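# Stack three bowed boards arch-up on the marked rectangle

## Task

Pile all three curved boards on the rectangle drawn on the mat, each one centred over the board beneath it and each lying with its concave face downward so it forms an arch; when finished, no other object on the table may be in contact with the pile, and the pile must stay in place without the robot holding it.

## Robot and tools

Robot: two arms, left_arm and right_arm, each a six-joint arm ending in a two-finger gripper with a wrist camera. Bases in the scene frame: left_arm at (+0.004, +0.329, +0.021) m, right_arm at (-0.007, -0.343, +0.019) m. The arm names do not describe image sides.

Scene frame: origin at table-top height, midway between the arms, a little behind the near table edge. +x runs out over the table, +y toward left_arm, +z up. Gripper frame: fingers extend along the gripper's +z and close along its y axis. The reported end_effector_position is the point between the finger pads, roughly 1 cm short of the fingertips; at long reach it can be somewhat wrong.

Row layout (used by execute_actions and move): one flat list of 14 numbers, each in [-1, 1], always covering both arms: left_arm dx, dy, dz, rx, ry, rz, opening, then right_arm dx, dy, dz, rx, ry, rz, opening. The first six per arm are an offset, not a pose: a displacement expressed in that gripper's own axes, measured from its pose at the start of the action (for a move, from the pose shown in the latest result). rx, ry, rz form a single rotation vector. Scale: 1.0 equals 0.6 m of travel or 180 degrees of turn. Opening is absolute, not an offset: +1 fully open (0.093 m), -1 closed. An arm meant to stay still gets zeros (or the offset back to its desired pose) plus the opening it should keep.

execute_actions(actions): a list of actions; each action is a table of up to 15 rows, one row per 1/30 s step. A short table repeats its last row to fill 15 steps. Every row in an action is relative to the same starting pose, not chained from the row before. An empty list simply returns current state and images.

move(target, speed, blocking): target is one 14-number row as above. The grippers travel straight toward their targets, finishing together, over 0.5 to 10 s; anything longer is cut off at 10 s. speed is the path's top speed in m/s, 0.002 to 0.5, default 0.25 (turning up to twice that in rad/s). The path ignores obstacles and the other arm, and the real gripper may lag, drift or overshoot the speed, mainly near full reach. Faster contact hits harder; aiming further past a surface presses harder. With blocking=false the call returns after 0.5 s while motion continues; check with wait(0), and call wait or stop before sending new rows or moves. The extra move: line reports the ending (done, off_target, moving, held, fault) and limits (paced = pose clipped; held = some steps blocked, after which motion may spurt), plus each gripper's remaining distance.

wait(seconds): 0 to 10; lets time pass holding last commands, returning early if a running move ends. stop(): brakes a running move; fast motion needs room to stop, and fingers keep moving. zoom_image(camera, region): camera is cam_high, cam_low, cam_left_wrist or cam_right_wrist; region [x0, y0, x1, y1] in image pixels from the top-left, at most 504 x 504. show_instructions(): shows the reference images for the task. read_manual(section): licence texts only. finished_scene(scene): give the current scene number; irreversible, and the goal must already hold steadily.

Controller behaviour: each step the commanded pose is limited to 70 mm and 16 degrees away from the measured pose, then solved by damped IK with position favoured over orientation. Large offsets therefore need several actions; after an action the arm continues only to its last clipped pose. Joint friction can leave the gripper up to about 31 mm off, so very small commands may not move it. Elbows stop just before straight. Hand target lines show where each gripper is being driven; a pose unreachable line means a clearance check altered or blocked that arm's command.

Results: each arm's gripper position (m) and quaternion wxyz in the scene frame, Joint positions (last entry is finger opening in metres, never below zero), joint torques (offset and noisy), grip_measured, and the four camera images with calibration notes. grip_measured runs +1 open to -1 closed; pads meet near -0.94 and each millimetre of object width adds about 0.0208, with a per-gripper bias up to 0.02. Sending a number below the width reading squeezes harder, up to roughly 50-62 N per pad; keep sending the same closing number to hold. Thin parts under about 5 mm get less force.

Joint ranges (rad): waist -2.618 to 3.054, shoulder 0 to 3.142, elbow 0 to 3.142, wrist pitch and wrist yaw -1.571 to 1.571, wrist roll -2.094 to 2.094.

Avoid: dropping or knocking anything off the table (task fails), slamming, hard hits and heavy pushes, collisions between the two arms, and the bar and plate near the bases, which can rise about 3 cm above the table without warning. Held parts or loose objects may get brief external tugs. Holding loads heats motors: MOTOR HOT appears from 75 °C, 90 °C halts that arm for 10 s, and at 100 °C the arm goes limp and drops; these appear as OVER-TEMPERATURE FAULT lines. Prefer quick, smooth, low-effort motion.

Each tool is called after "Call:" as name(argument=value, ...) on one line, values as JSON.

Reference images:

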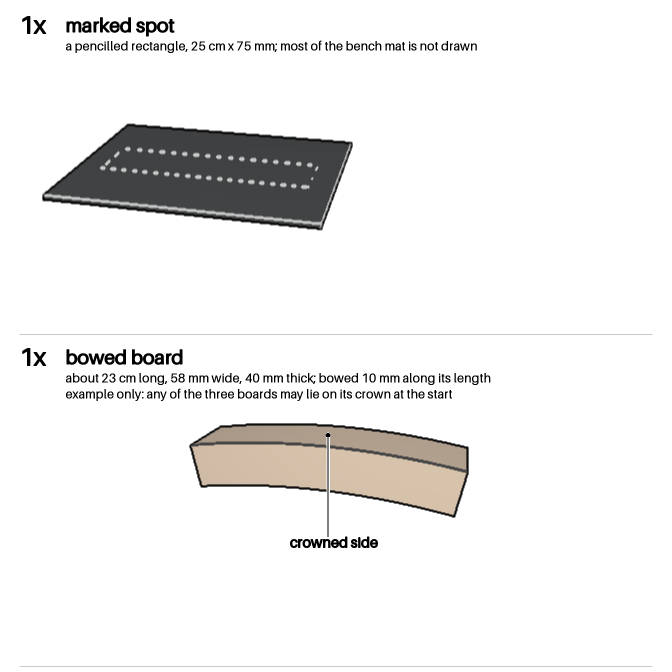

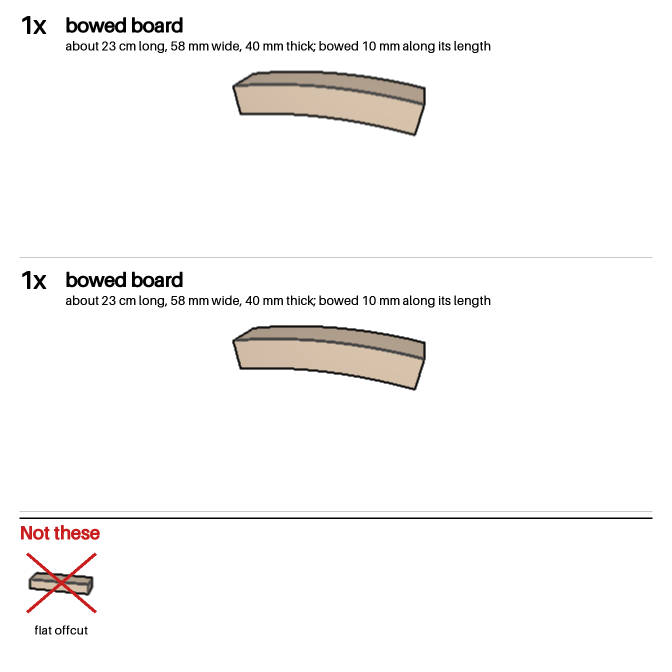

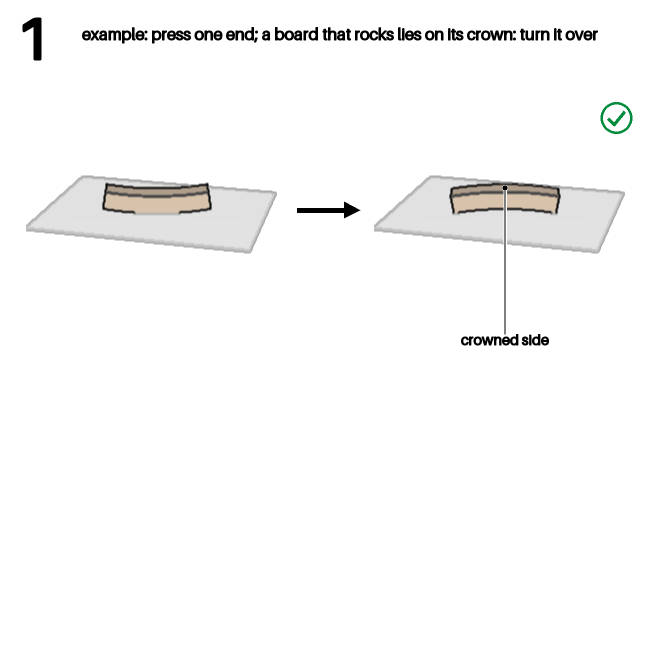

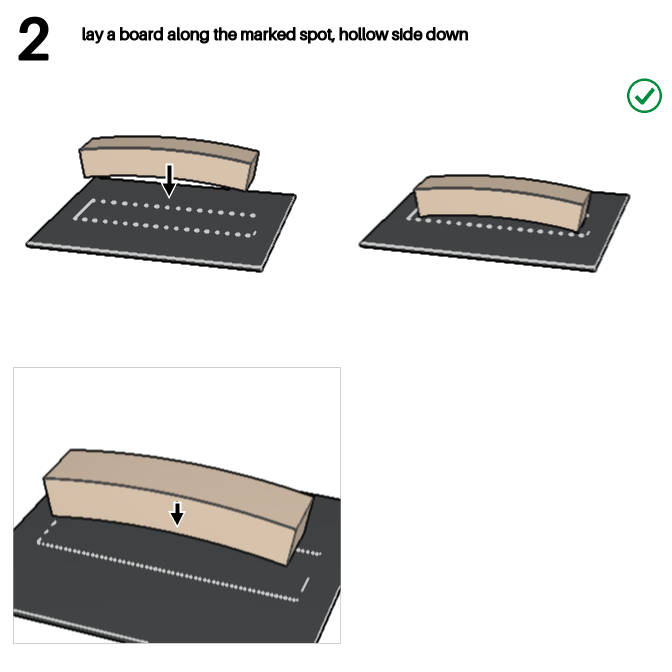

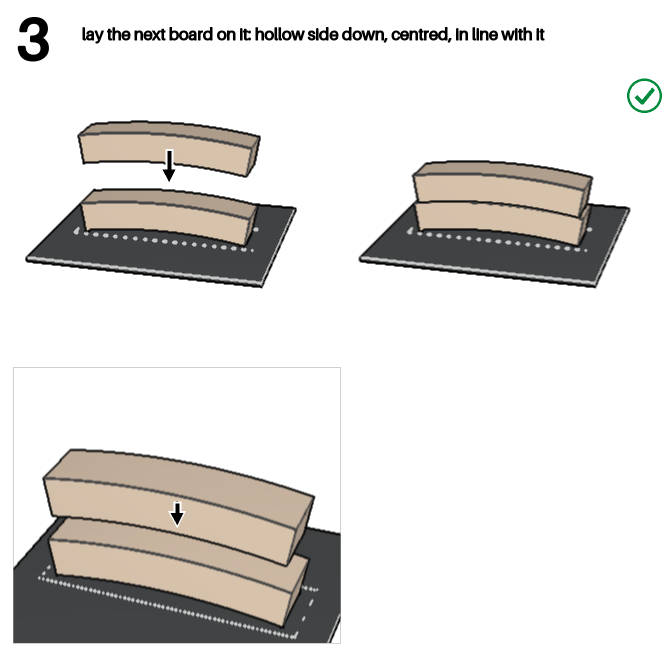

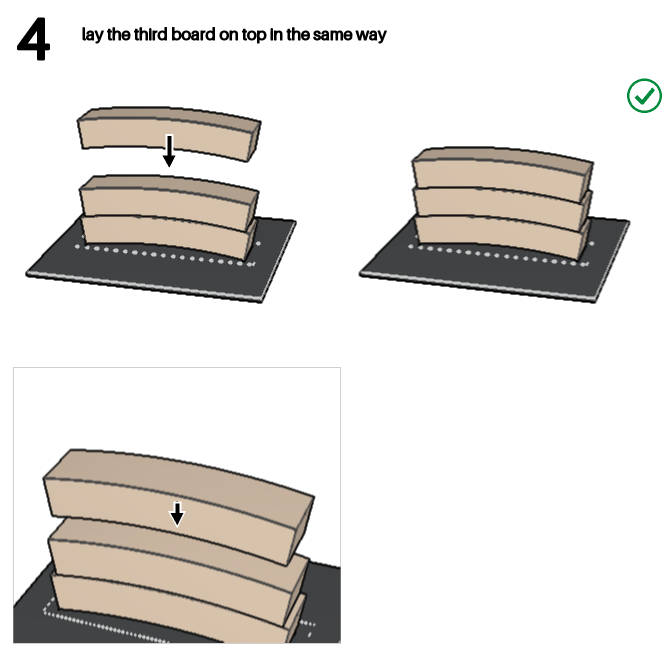

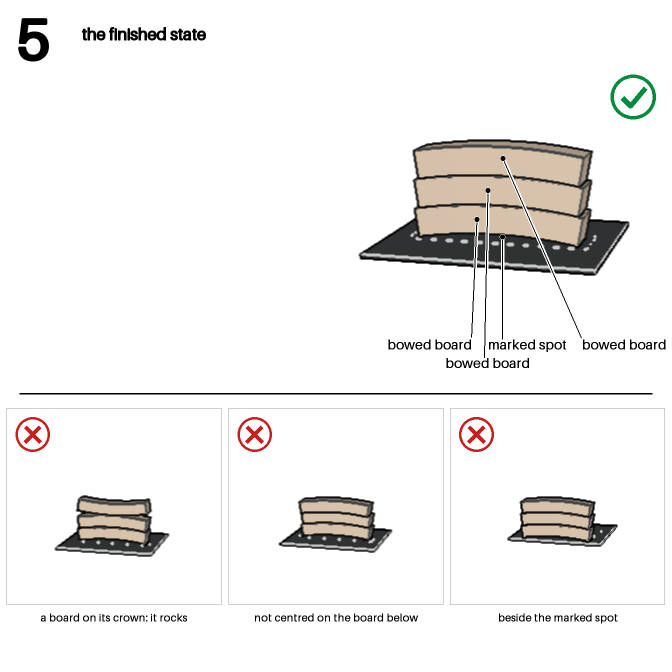

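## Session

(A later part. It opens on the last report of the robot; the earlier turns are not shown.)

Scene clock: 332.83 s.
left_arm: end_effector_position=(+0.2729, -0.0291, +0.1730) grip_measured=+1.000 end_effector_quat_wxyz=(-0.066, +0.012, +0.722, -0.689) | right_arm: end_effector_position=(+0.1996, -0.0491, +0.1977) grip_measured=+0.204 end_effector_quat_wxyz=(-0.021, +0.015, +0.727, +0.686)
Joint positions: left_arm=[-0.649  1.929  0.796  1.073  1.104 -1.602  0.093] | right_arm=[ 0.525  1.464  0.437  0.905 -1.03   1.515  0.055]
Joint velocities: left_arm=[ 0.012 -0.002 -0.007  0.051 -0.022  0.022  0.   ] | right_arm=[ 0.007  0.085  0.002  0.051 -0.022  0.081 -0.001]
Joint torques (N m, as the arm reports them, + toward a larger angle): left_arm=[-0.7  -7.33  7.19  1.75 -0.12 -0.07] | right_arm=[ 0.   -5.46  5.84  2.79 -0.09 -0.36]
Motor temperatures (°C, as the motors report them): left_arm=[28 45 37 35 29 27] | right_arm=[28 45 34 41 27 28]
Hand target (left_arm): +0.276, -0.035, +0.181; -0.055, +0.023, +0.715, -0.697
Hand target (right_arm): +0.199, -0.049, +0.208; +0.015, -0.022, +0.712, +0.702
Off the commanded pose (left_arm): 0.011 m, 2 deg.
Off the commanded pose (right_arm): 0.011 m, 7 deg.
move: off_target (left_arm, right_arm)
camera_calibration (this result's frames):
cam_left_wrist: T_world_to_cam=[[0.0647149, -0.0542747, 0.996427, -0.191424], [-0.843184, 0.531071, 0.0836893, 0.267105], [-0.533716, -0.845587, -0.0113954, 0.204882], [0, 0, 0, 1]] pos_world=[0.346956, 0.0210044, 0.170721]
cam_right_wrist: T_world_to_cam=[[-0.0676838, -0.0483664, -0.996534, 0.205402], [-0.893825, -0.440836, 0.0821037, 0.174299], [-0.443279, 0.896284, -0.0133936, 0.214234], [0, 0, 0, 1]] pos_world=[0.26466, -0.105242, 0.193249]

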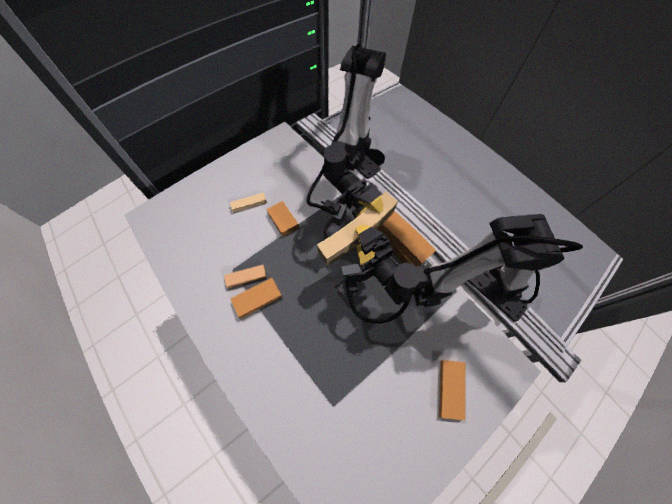

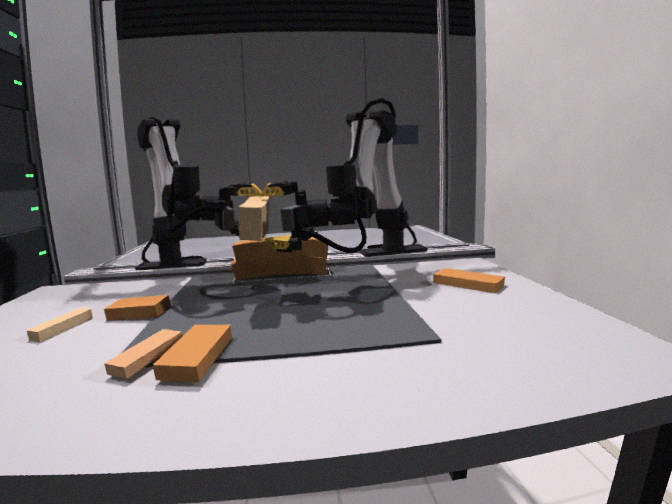

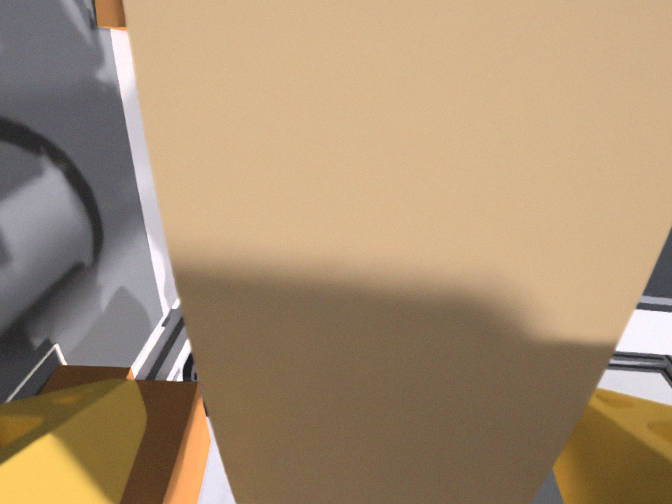

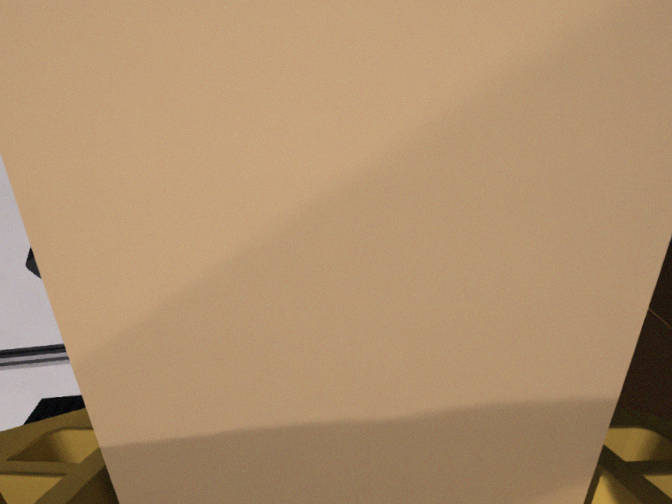

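Need to rise ~10 mm and advance ~20 mm.

Call:
move(target=[-0.01,-0.035,0.04,0.01,-0.015,0,1,0,0.018,0,-0.018,0,-0.035,0], speed=0.05)

Scene clock: 336.43 s.
left_arm: end_effector_position=(+0.2762, -0.0487, +0.1826) grip_measured=+1.000 end_effector_quat_wxyz=(-0.054, -0.012, +0.717, -0.695) | right_arm: end_effector_position=(+0.1983, -0.0499, +0.1941) grip_measured=+0.205 end_effector_quat_wxyz=(-0.022, +0.017, +0.728, +0.685)
Joint positions: left_arm=[-0.701  1.929  0.829  1.073  1.002 -1.649  0.093] | right_arm=[ 0.525  1.469  0.426  0.915 -1.03   1.515  0.055]
Joint velocities: left_arm=[ 0.007  0.002 -0.007  0.007  0.037 -0.007  0.   ] | right_arm=[ 0.022  0.007  0.002 -0.037 -0.095  0.022 -0.   ]
Joint torques (N m, as the arm reports them, + toward a larger angle): left_arm=[-0.82 -8.54  7.44  1.56 -0.16 -0.1 ] | right_arm=[-0.07 -5.05  6.55  2.72 -0.2  -0.38]
Motor temperatures (°C, as the motors report them): left_arm=[28 46 38 36 29 27] | right_arm=[28 44 34 42 27 28]
Hand target (left_arm): +0.278, -0.054, +0.192; -0.049, -0.006, +0.712, -0.700
Hand target (right_arm): +0.199, -0.049, +0.208; +0.017, -0.024, +0.711, +0.703
Off the commanded pose (left_arm): 0.012 m, 1 deg.
Off the commanded pose (right_arm): 0.014 m, 7 deg.
move: off_target (left_arm, right_arm)
camera_calibration (this result's frames):
cam_left_wrist: T_world_to_cam=[[0.0839415, -0.0393162, 0.995695, -0.206662], [-0.867535, 0.488712, 0.0924344, 0.282569], [-0.490242, -0.871559, 0.00691503, 0.173636], [0, 0, 0, 1]] pos_world=[0.34761, 0.00511433, 0.178452]
cam_right_wrist: T_world_to_cam=[[-0.0717938, -0.0513245, -0.996098, 0.202341], [-0.893442, -0.440653, 0.0870997, 0.172037], [-0.443404, 0.896209, -0.0142193, 0.21448], [0, 0, 0, 1]] pos_world=[0.263333, -0.106026, 0.189617]

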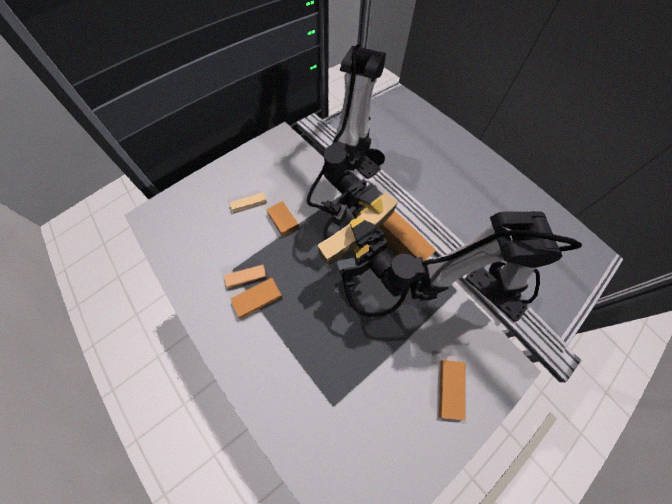

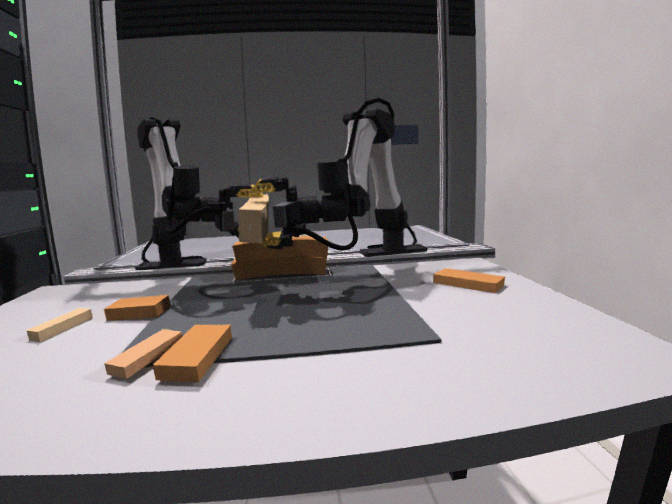

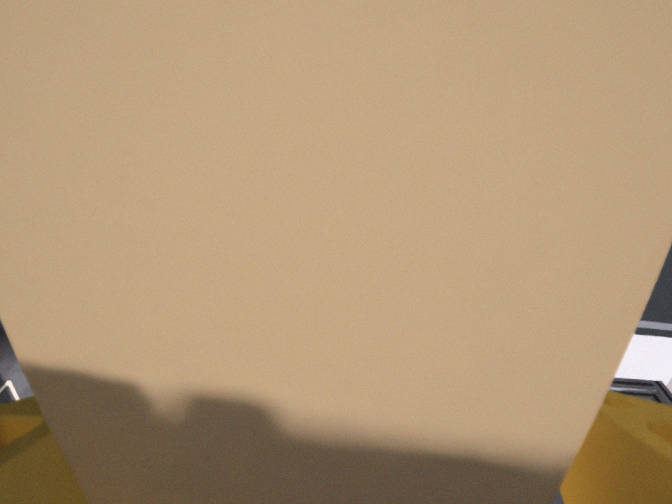

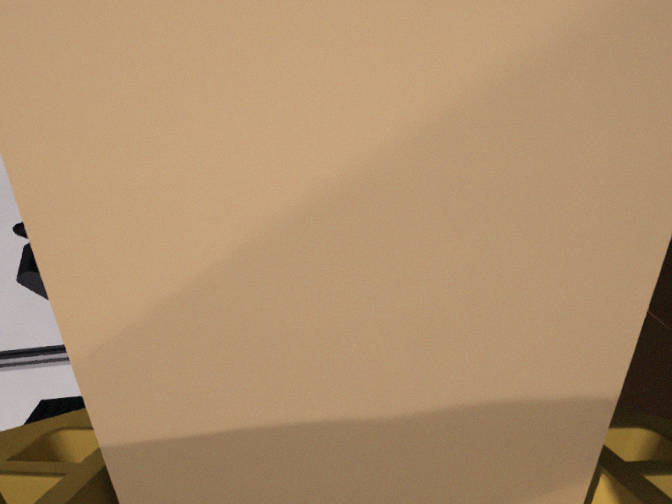

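Good. Close left, release right, retract.

Call:
execute_actions(actions=[[[0,-0.01,0,0,0,0,0,0,0.018,0,-0.018,0,-0.03,0]],[[0,-0.01,0,0,0,0,0,0,0.01,0,-0.01,0,-0.02,0]],[[0,-0.015,0,0,0,0,0,0,0,0,0,0,0,1]],[[0,-0.015,0,0,0,0,0,0,0,0,0,0,0,1]]])

Call:
move(target=[0,-0.02,0,0,0,0,0,0,0,-0.17,0,0,0,1], speed=0.12)

Scene clock: 341.53 s.
left_arm: end_effector_position=(+0.2756, -0.0465, +0.1542) grip_measured=+0.327 end_effector_quat_wxyz=(-0.099, -0.068, +0.746, -0.655) | right_arm: end_effector_position=(+0.1984, -0.0497, +0.1919) grip_measured=+0.983 end_effector_quat_wxyz=(-0.027, +0.022, +0.728, +0.685)
Joint positions: left_arm=[-0.701  1.929  0.829  0.902  0.992 -1.651  0.061] | right_arm=[ 0.525  1.481  0.423  0.931 -1.031  1.529  0.092]
Joint velocities: left_arm=[ 0.002 -0.007  0.007  0.007  0.022 -0.007 -0.   ] | right_arm=[-0.002 -0.007 -0.007  0.007  0.007 -0.066 -0.   ]
Joint torques (N m, as the arm reports them, + toward a larger angle): left_arm=[  0.2  -10.01   6.52   1.73   0.1    0.09] | right_arm=[-0.34 -5.76  6.43  2.04 -0.15 -0.08]
Motor temperatures (°C, as the motors report them): left_arm=[28 46 38 36 29 27] | right_arm=[28 43 34 43 27 28]
Hand target (left_arm): +0.277, -0.048, +0.171; -0.083, -0.047, +0.738, -0.668
Hand target (right_arm): +0.199, -0.050, +0.195; -0.021, +0.015, +0.724, +0.689
Off the commanded pose (left_arm): 0.017 m, 3 deg.
Off the commanded pose (right_arm): 0.003 m, 1 deg.
camera_calibration (this result's frames):
cam_left_wrist: T_world_to_cam=[[0.222154, -0.137475, 0.965271, -0.216238], [-0.849044, 0.459442, 0.260839, 0.251138], [-0.479345, -0.877504, -0.0146558, 0.175465], [0, 0, 0, 1]] pos_world=[0.345374, 0.00886055, 0.145793]
cam_right_wrist: T_world_to_cam=[[-0.085602, -0.0509739, -0.995025, 0.202684], [-0.892202, -0.440579, 0.0993265, 0.169761], [-0.44345, 0.896265, -0.00776455, 0.213133], [0, 0, 0, 1]] pos_world=[0.263325, -0.105899, 0.186469]

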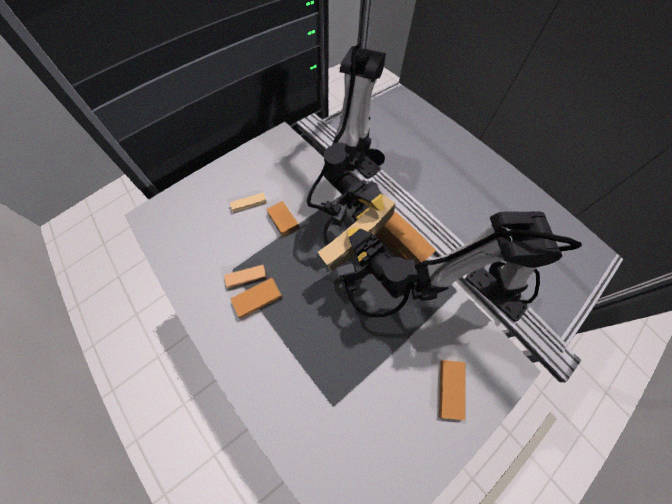

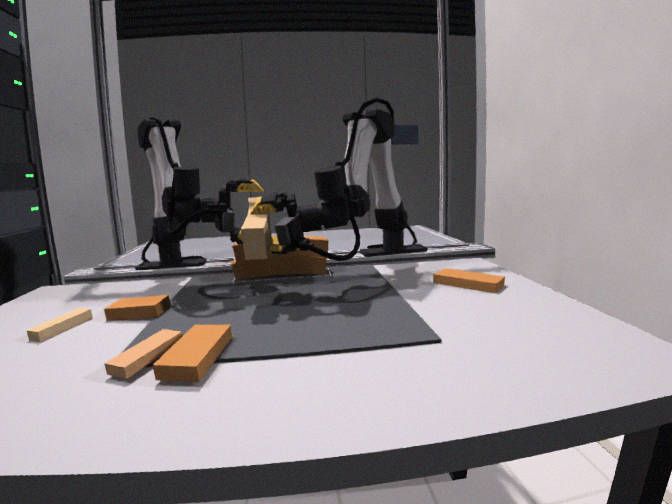

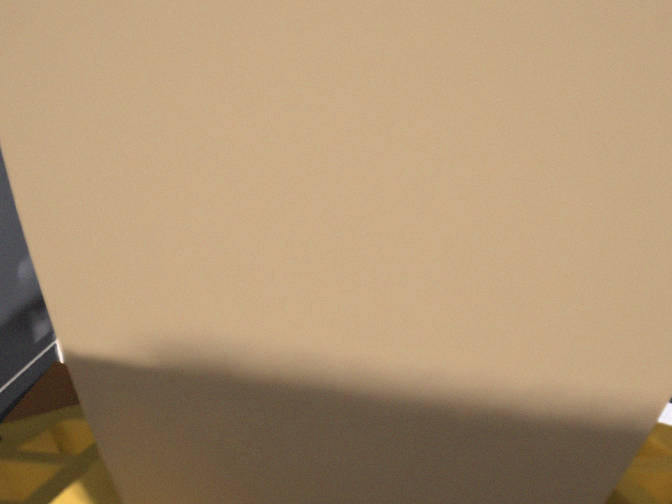

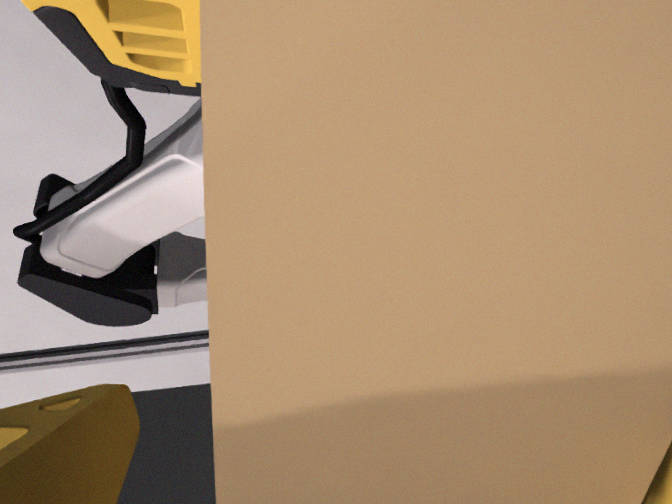

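Scene clock: 343.13 s.
left_arm: end_effector_position=(+0.2744, -0.0433, +0.1346) grip_measured=+0.328 end_effector_quat_wxyz=(-0.123, -0.106, +0.764, -0.625) | right_arm: end_effector_position=(+0.1993, -0.1498, +0.1926) grip_measured=+0.983 end_effector_quat_wxyz=(-0.028, +0.028, +0.726, +0.686)
Joint positions: left_arm=[-0.701  1.929  0.829  0.785  0.975 -1.644  0.061] | right_arm=[ 0.103  1.251  0.391  0.384 -1.435  1.176  0.092]
Joint velocities: left_arm=[ 0.007 -0.017  0.017 -0.037 -0.066  0.007 -0.   ] | right_arm=[ 0.017 -0.046  0.09  -0.286 -0.022 -0.242 -0.   ]
Joint torques (N m, as the arm reports them, + toward a larger angle): left_arm=[  0.15 -10.73   7.01   2.1    0.28  -0.06] | right_arm=[-0.83 -5.21  7.57  1.32 -0.51 -0.12]
Motor temperatures (°C, as the motors report them): left_arm=[28 47 38 37 29 27] | right_arm=[28 43 34 42 27 28]
Hand target (left_arm): +0.277, -0.047, +0.165; -0.099, -0.068, +0.747, -0.654
Hand target (right_arm): +0.199, -0.152, +0.198; -0.024, +0.023, +0.726, +0.687
Off the commanded pose (left_arm): 0.032 m, 6 deg.
Off the commanded pose (right_arm): 0.006 m, 1 deg.
move: off_target (left_arm)
camera_calibration (this result's frames):
cam_left_wrist: T_world_to_cam=[[0.30606, -0.20148, 0.930448, -0.217769], [-0.829815, 0.422579, 0.364463, 0.232992], [-0.46662, -0.883647, -0.037857, 0.176761], [0, 0, 0, 1]] pos_world=[0.342471, 0.0138604, 0.124397]
cam_right_wrist: T_world_to_cam=[[-0.0959164, -0.047397, -0.99426, 0.200817], [-0.894778, -0.433505, 0.106985, 0.126524], [-0.436087, 0.899904, -0.000829538, 0.300988], [0, 0, 0, 1]] pos_world=[0.263729, -0.206494, 0.186377]

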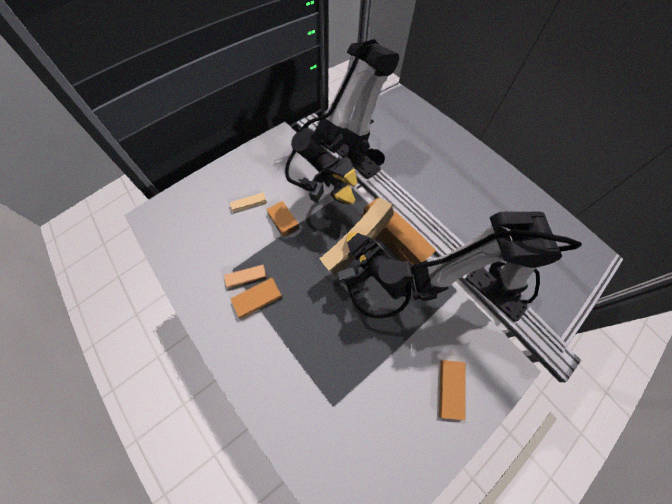

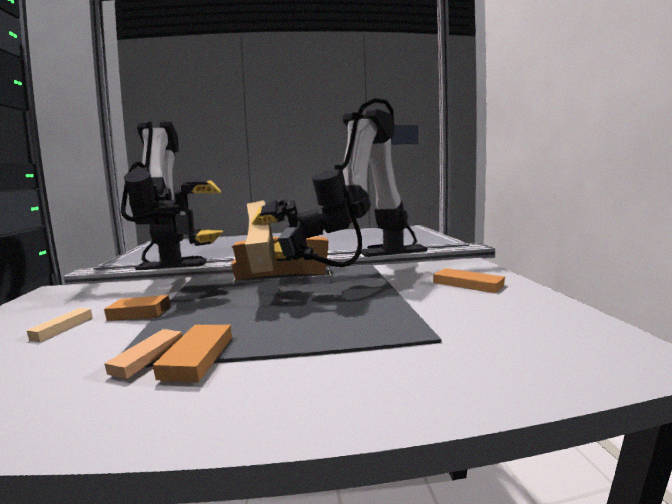

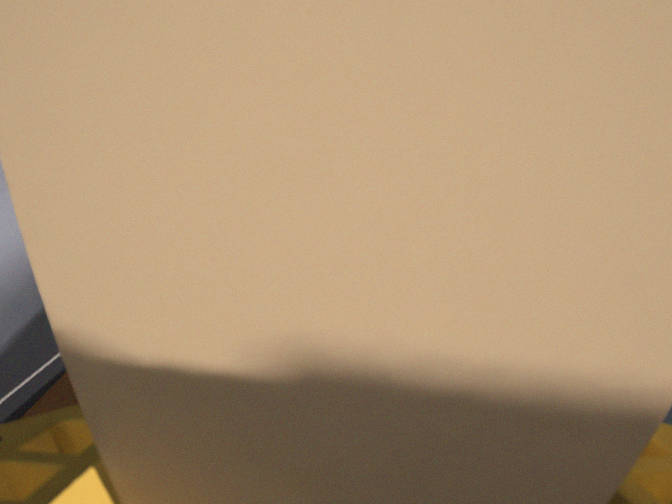

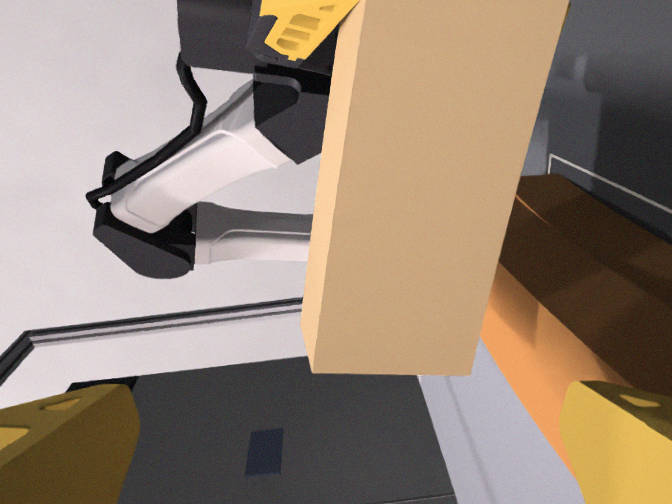

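Call:
move(target=[0.005,-0.11,-0.105,-0.432,-0.085,0.073,0,0,0.03,-0.08,0,0,0,1], speed=0.15)

Scene clock: 351.77 s.
left_arm: end_effector_position=(+0.3000, +0.0075, +0.1815) grip_measured=+0.329 end_effector_quat_wxyz=(+0.026, -0.003, +0.999, -0.032) | right_arm: end_effector_position=(+0.1990, -0.1940, +0.2149) grip_measured=+0.983 end_effector_quat_wxyz=(+0.011, +0.055, +0.722, +0.690)
Joint positions: left_arm=[-0.884  2.194  2.263 -1.551  0.02  -0.821  0.061] | right_arm=[-0.115  1.33   0.72  -0.976 -1.518  0.042  0.092]
Joint velocities: left_arm=[ 0.007  0.012  0.002 -0.081  0.007  0.007 -0.   ] | right_arm=[-0.007  0.085  0.085 -0.256  0.007 -0.344 -0.001]
Joint torques (N m, as the arm reports them, + toward a larger angle): left_arm=[ -0.69 -13.97   8.03   0.3   -0.13  -0.09] | right_arm=[-0.72 -2.51  7.38  0.22 -0.63 -0.16]
Motor temperatures (°C, as the motors report them): left_arm=[28 49 39 37 29 27] | right_arm=[28 42 35 40 27 28]
Hand target (left_arm): +0.297, +0.006, +0.208; +0.049, +0.002, +0.997, -0.053
Hand target (right_arm): +0.201, -0.196, +0.212; +0.007, +0.063, +0.726, +0.684
Off the commanded pose (left_arm): 0.028 m, 5 deg.
Off the commanded pose (right_arm): 0.004 m, 6 deg.
joint sent to its limit (left arm) — the command would take joint 4 (wrist pitch) past its lower limit, so that joint was sent only as far as its limit.
move: off_target (left_arm, right_arm)
camera_calibration (this result's frames):
cam_left_wrist: T_world_to_cam=[[-0.00396196, -0.998281, 0.0584824, -0.00171525], [-0.920927, 0.0264343, 0.388838, 0.241507], [-0.389715, -0.0523174, -0.919448, 0.36605], [0, 0, 0, 1]] pos_world=[0.365059, 0.0110544, 0.242757]
cam_right_wrist: T_world_to_cam=[[-0.0799365, -0.0309366, -0.99632, 0.221276], [-0.933505, -0.34817, 0.0857077, 0.133529], [-0.349541, 0.936921, -0.00104794, 0.330692], [0, 0, 0, 1]] pos_world=[0.257928, -0.256495, 0.209364]

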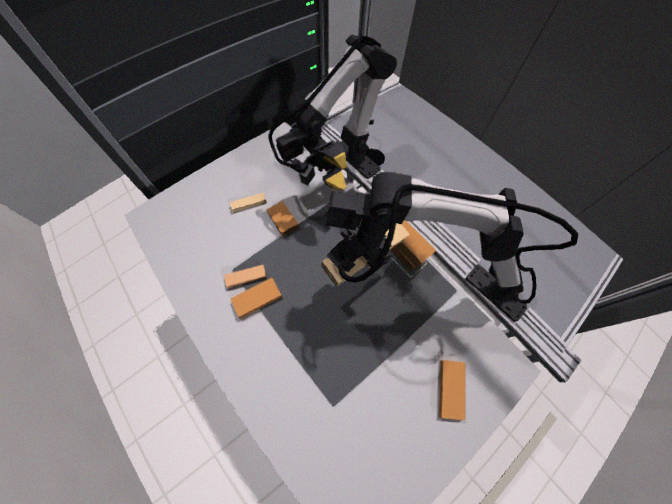

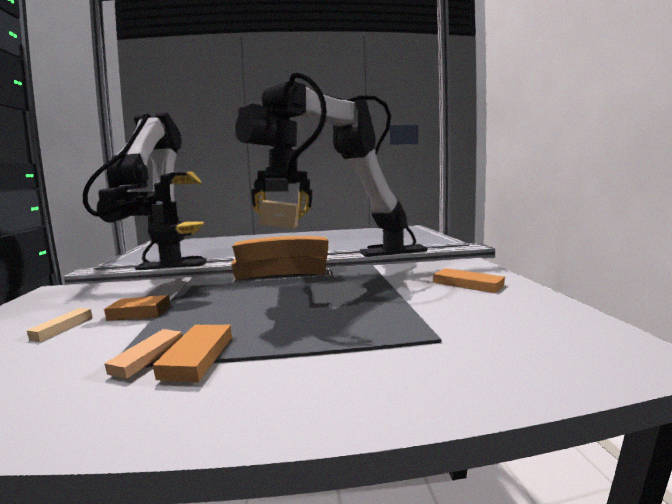

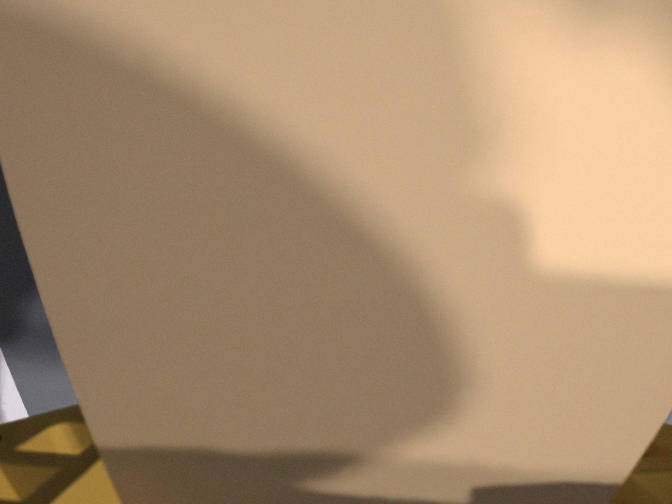

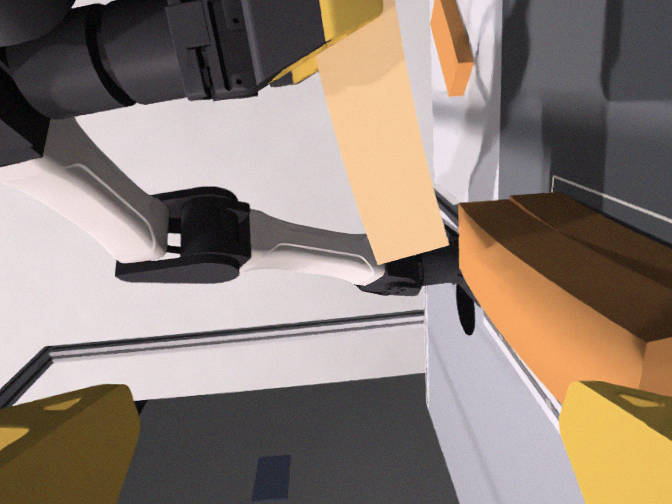

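Call:
move(target=[0.275,-0.015,-0.01,-0.003,0.029,0.502,0,-0.1,0,-0.1,0,0,0,1], speed=0.15)

Call:
zoom_image(camera="cam_low", region=[200, 150, 360, 300])

Scene clock: 361.20 s.
left_arm: end_effector_position=(+0.1370, -0.0028, +0.1671) grip_measured=+0.327 end_effector_quat_wxyz=(-0.019, +0.701, +0.713, +0.006) | right_arm: end_effector_position=(+0.2503, -0.2556, +0.2161) grip_measured=+0.983 end_effector_quat_wxyz=(+0.069, +0.093, +0.747, +0.654)
Joint positions: left_arm=[-1.248  1.927  1.812 -1.484  0.016  0.379  0.061] | right_arm=[-0.348  1.648  1.021 -1.552 -1.4   -0.599  0.092]
Joint velocities: left_arm=[ 0.007  0.007 -0.022 -0.051  0.007 -0.037  0.001] | right_arm=[ 0.012  0.002 -0.012 -0.066 -0.022  0.037 -0.001]
Joint torques (N m, as the arm reports them, + toward a larger angle): left_arm=[ -0.79 -11.58   5.46   0.35  -0.13  -0.03] | right_arm=[-0.81 -4.86  6.53 -0.62 -0.5  -0.01]
Motor temperatures (°C, as the motors report them): left_arm=[28 54 39 35 29 27] | right_arm=[28 40 35 37 27 28]
Hand target (left_arm): +0.135, -0.002, +0.179; +0.001, +0.707, +0.707, +0.002
Hand target (right_arm): +0.254, -0.259, +0.213; +0.059, +0.103, +0.749, +0.652
Off the commanded pose (left_arm): 0.013 m, 2 deg.
Off the commanded pose (right_arm): 0.005 m, 9 deg.
joint sent to its limit (right arm) — the command would take joint 4 (wrist pitch) past its lower limit, so that joint was sent only as far as its limit.
move: off_target (left_arm, right_arm)
camera_calibration (this result's frames):
cam_left_wrist: T_world_to_cam=[[-0.99987, -0.00708345, 0.014513, 0.134731], [0.000542279, 0.883438, 0.468547, -0.0398676], [-0.0161402, 0.468494, -0.883319, 0.233005], [0, 0, 0, 1]] pos_world=[0.138496, -0.0729863, 0.222542]
cam_right_wrist: T_world_to_cam=[[-0.0640351, -0.113466, -0.991476, 0.198567], [-0.972944, -0.213905, 0.0873179, 0.203762], [-0.22199, 0.970242, -0.0966988, 0.403613], [0, 0, 0, 1]] pos_world=[0.300562, -0.325486, 0.218111]

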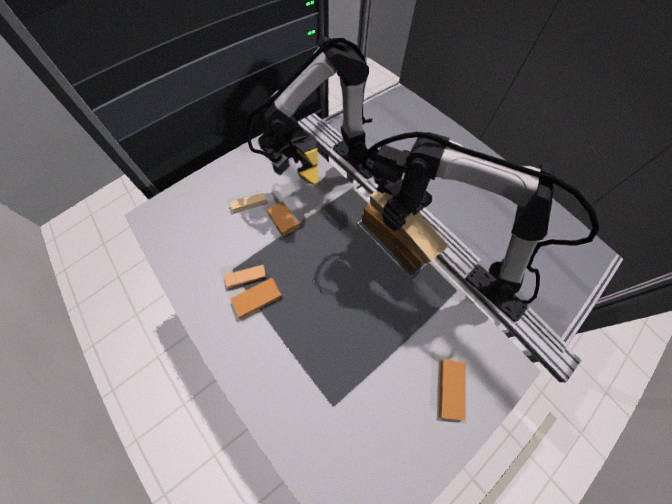

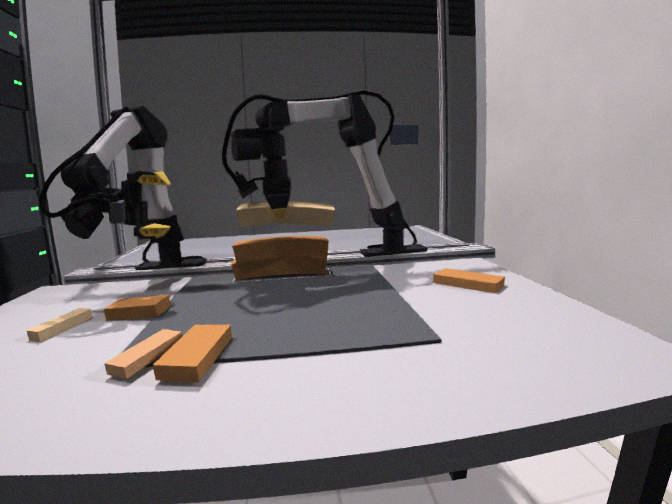

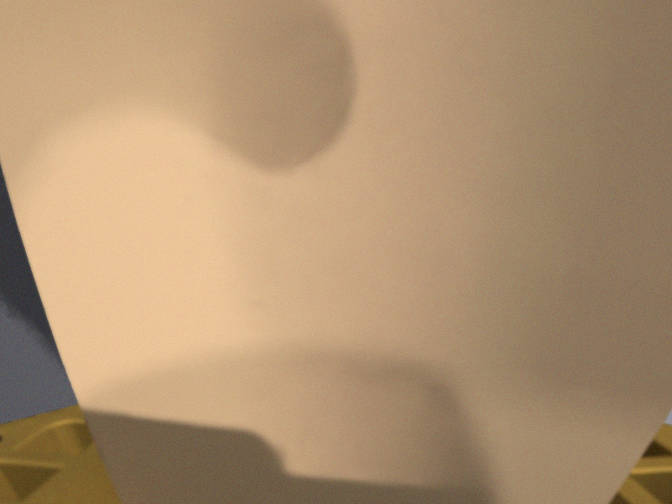

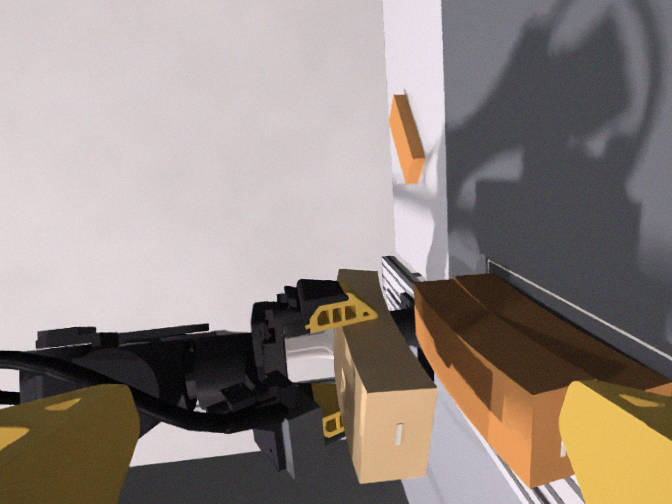

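Region (200, 150, 360, 300) of cam_low's 672x504 image, scaled by 3.150, with more detail than that image has; it fills the top 472 rows of this view, and the rest is white.

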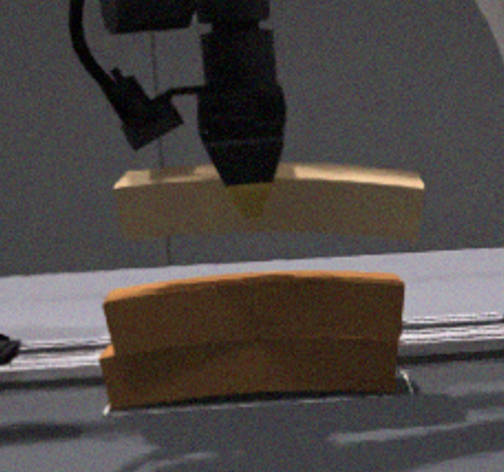

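Call:
move(target=[-0.028,-0.01,0.015,0,0.02,0,0,0,0,0,0,0,0,1], speed=0.05)

Call:
zoom_image(camera="cam_low", region=[200, 150, 360, 300])

Call:
zoom_image(camera="cam_high", region=[320, 150, 480, 300])

Scene clock: 365.03 s.
left_arm: end_effector_position=(+0.1336, -0.0206, +0.1439) grip_measured=+0.327 end_effector_quat_wxyz=(-0.047, +0.699, +0.713, +0.024) | right_arm: end_effector_position=(+0.2503, -0.2556, +0.2161) grip_measured=+0.983 end_effector_quat_wxyz=(+0.068, +0.094, +0.747, +0.654)
Joint positions: left_arm=[-1.28   2.053  1.896 -1.508  0.007  0.344  0.061] | right_arm=[-0.348  1.648  1.021 -1.552 -1.4   -0.598  0.092]
Joint velocities: left_arm=[-0.002  0.012 -0.017  0.022  0.022 -0.022 -0.   ] | right_arm=[ 0.027 -0.002 -0.022 -0.007  0.037 -0.066 -0.001]
Joint torques (N m, as the arm reports them, + toward a larger angle): left_arm=[ -0.9  -10.41   8.54  -0.2   -0.22  -0.17] | right_arm=[-0.18 -6.53  5.38 -0.46 -0.58 -0.04]
Motor temperatures (°C, as the motors report them): left_arm=[28 55 39 35 29 27] | right_arm=[28 40 35 37 27 28]
Hand target (left_arm): +0.131, -0.019, +0.158; -0.041, +0.701, +0.712, +0.027
Hand target (right_arm): +0.250, -0.256, +0.216; +0.069, +0.094, +0.747, +0.654
Off the commanded pose (left_arm): 0.014 m, 1 deg.
Off the commanded pose (right_arm): 0.000 m, 0 deg.
move: off_target (left_arm)
camera_calibration (this result's frames):
cam_left_wrist: T_world_to_cam=[[-0.999549, -0.0111515, 0.0278882, 0.129467], [0.00513832, 0.851343, 0.524584, -0.0226], [-0.0295923, 0.524491, -0.850902, 0.219135], [0, 0, 0, 1]] pos_world=[0.13601, -0.0942501, 0.194707]
cam_right_wrist: T_world_to_cam=[[-0.064406, -0.113378, -0.991462, 0.198679], [-0.972923, -0.213863, 0.0876577, 0.203694], [-0.221975, 0.970262, -0.0965339, 0.403579], [0, 0, 0, 1]] pos_world=[0.300559, -0.325489, 0.218086]

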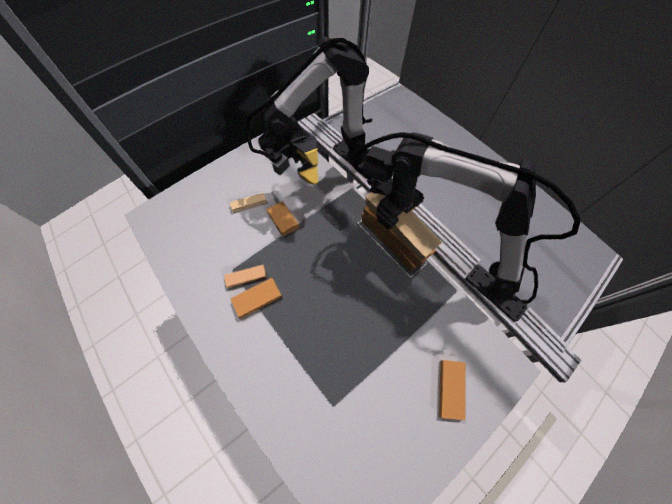

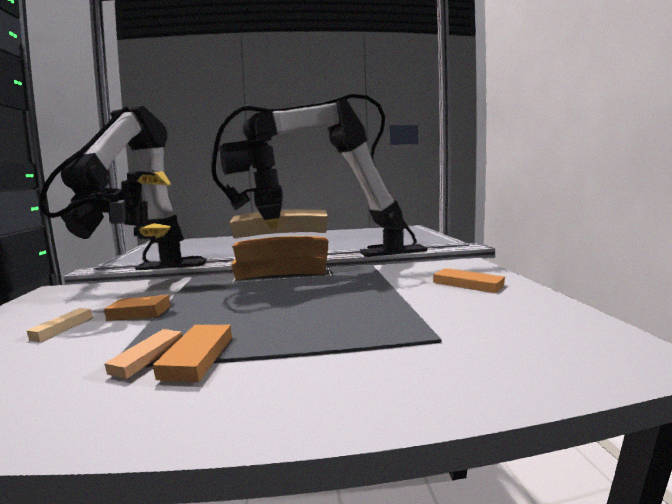

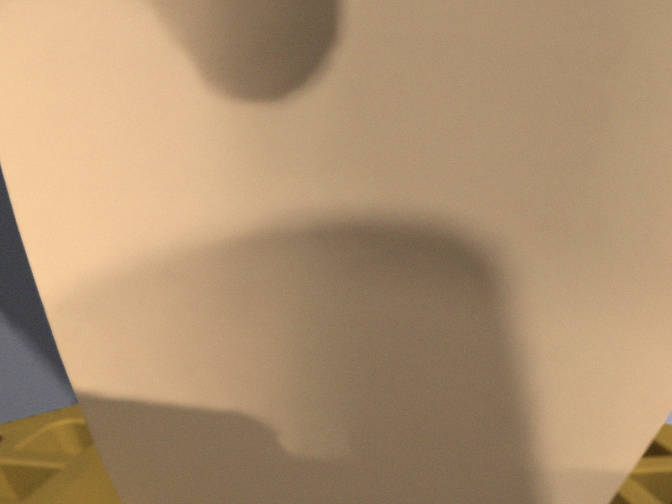

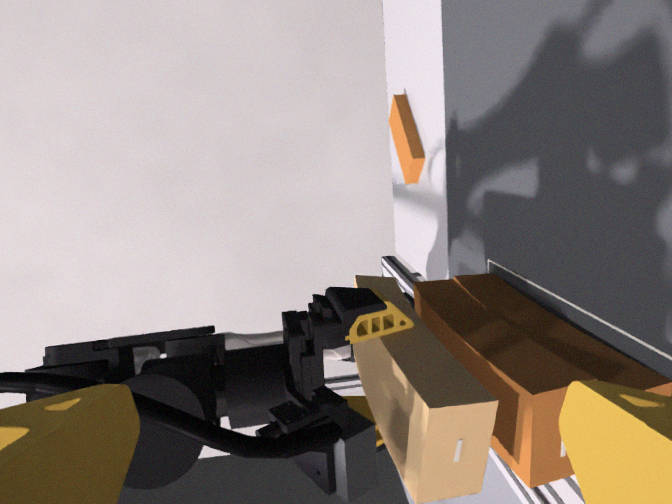

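Region (200, 150, 360, 300) of cam_low's 672x504 image, scaled by 3.150, with more detail than that image has; it fills the top 472 rows of this view, and the rest is white.

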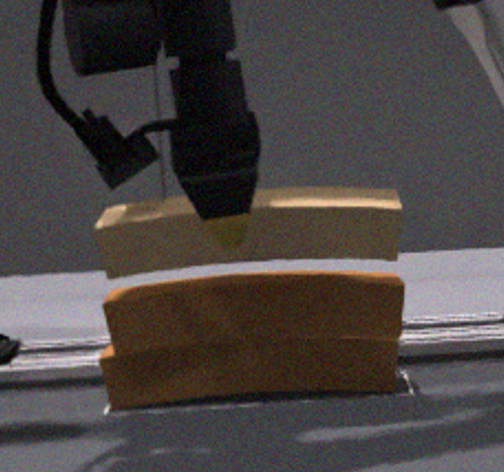

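Region (320, 150, 480, 300) of cam_high's 672x504 image, scaled by 3.150, with more detail than that image has; it fills the top 472 rows of this view, and the rest is white.

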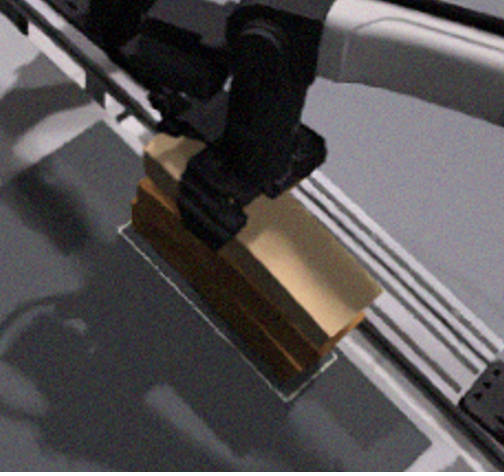

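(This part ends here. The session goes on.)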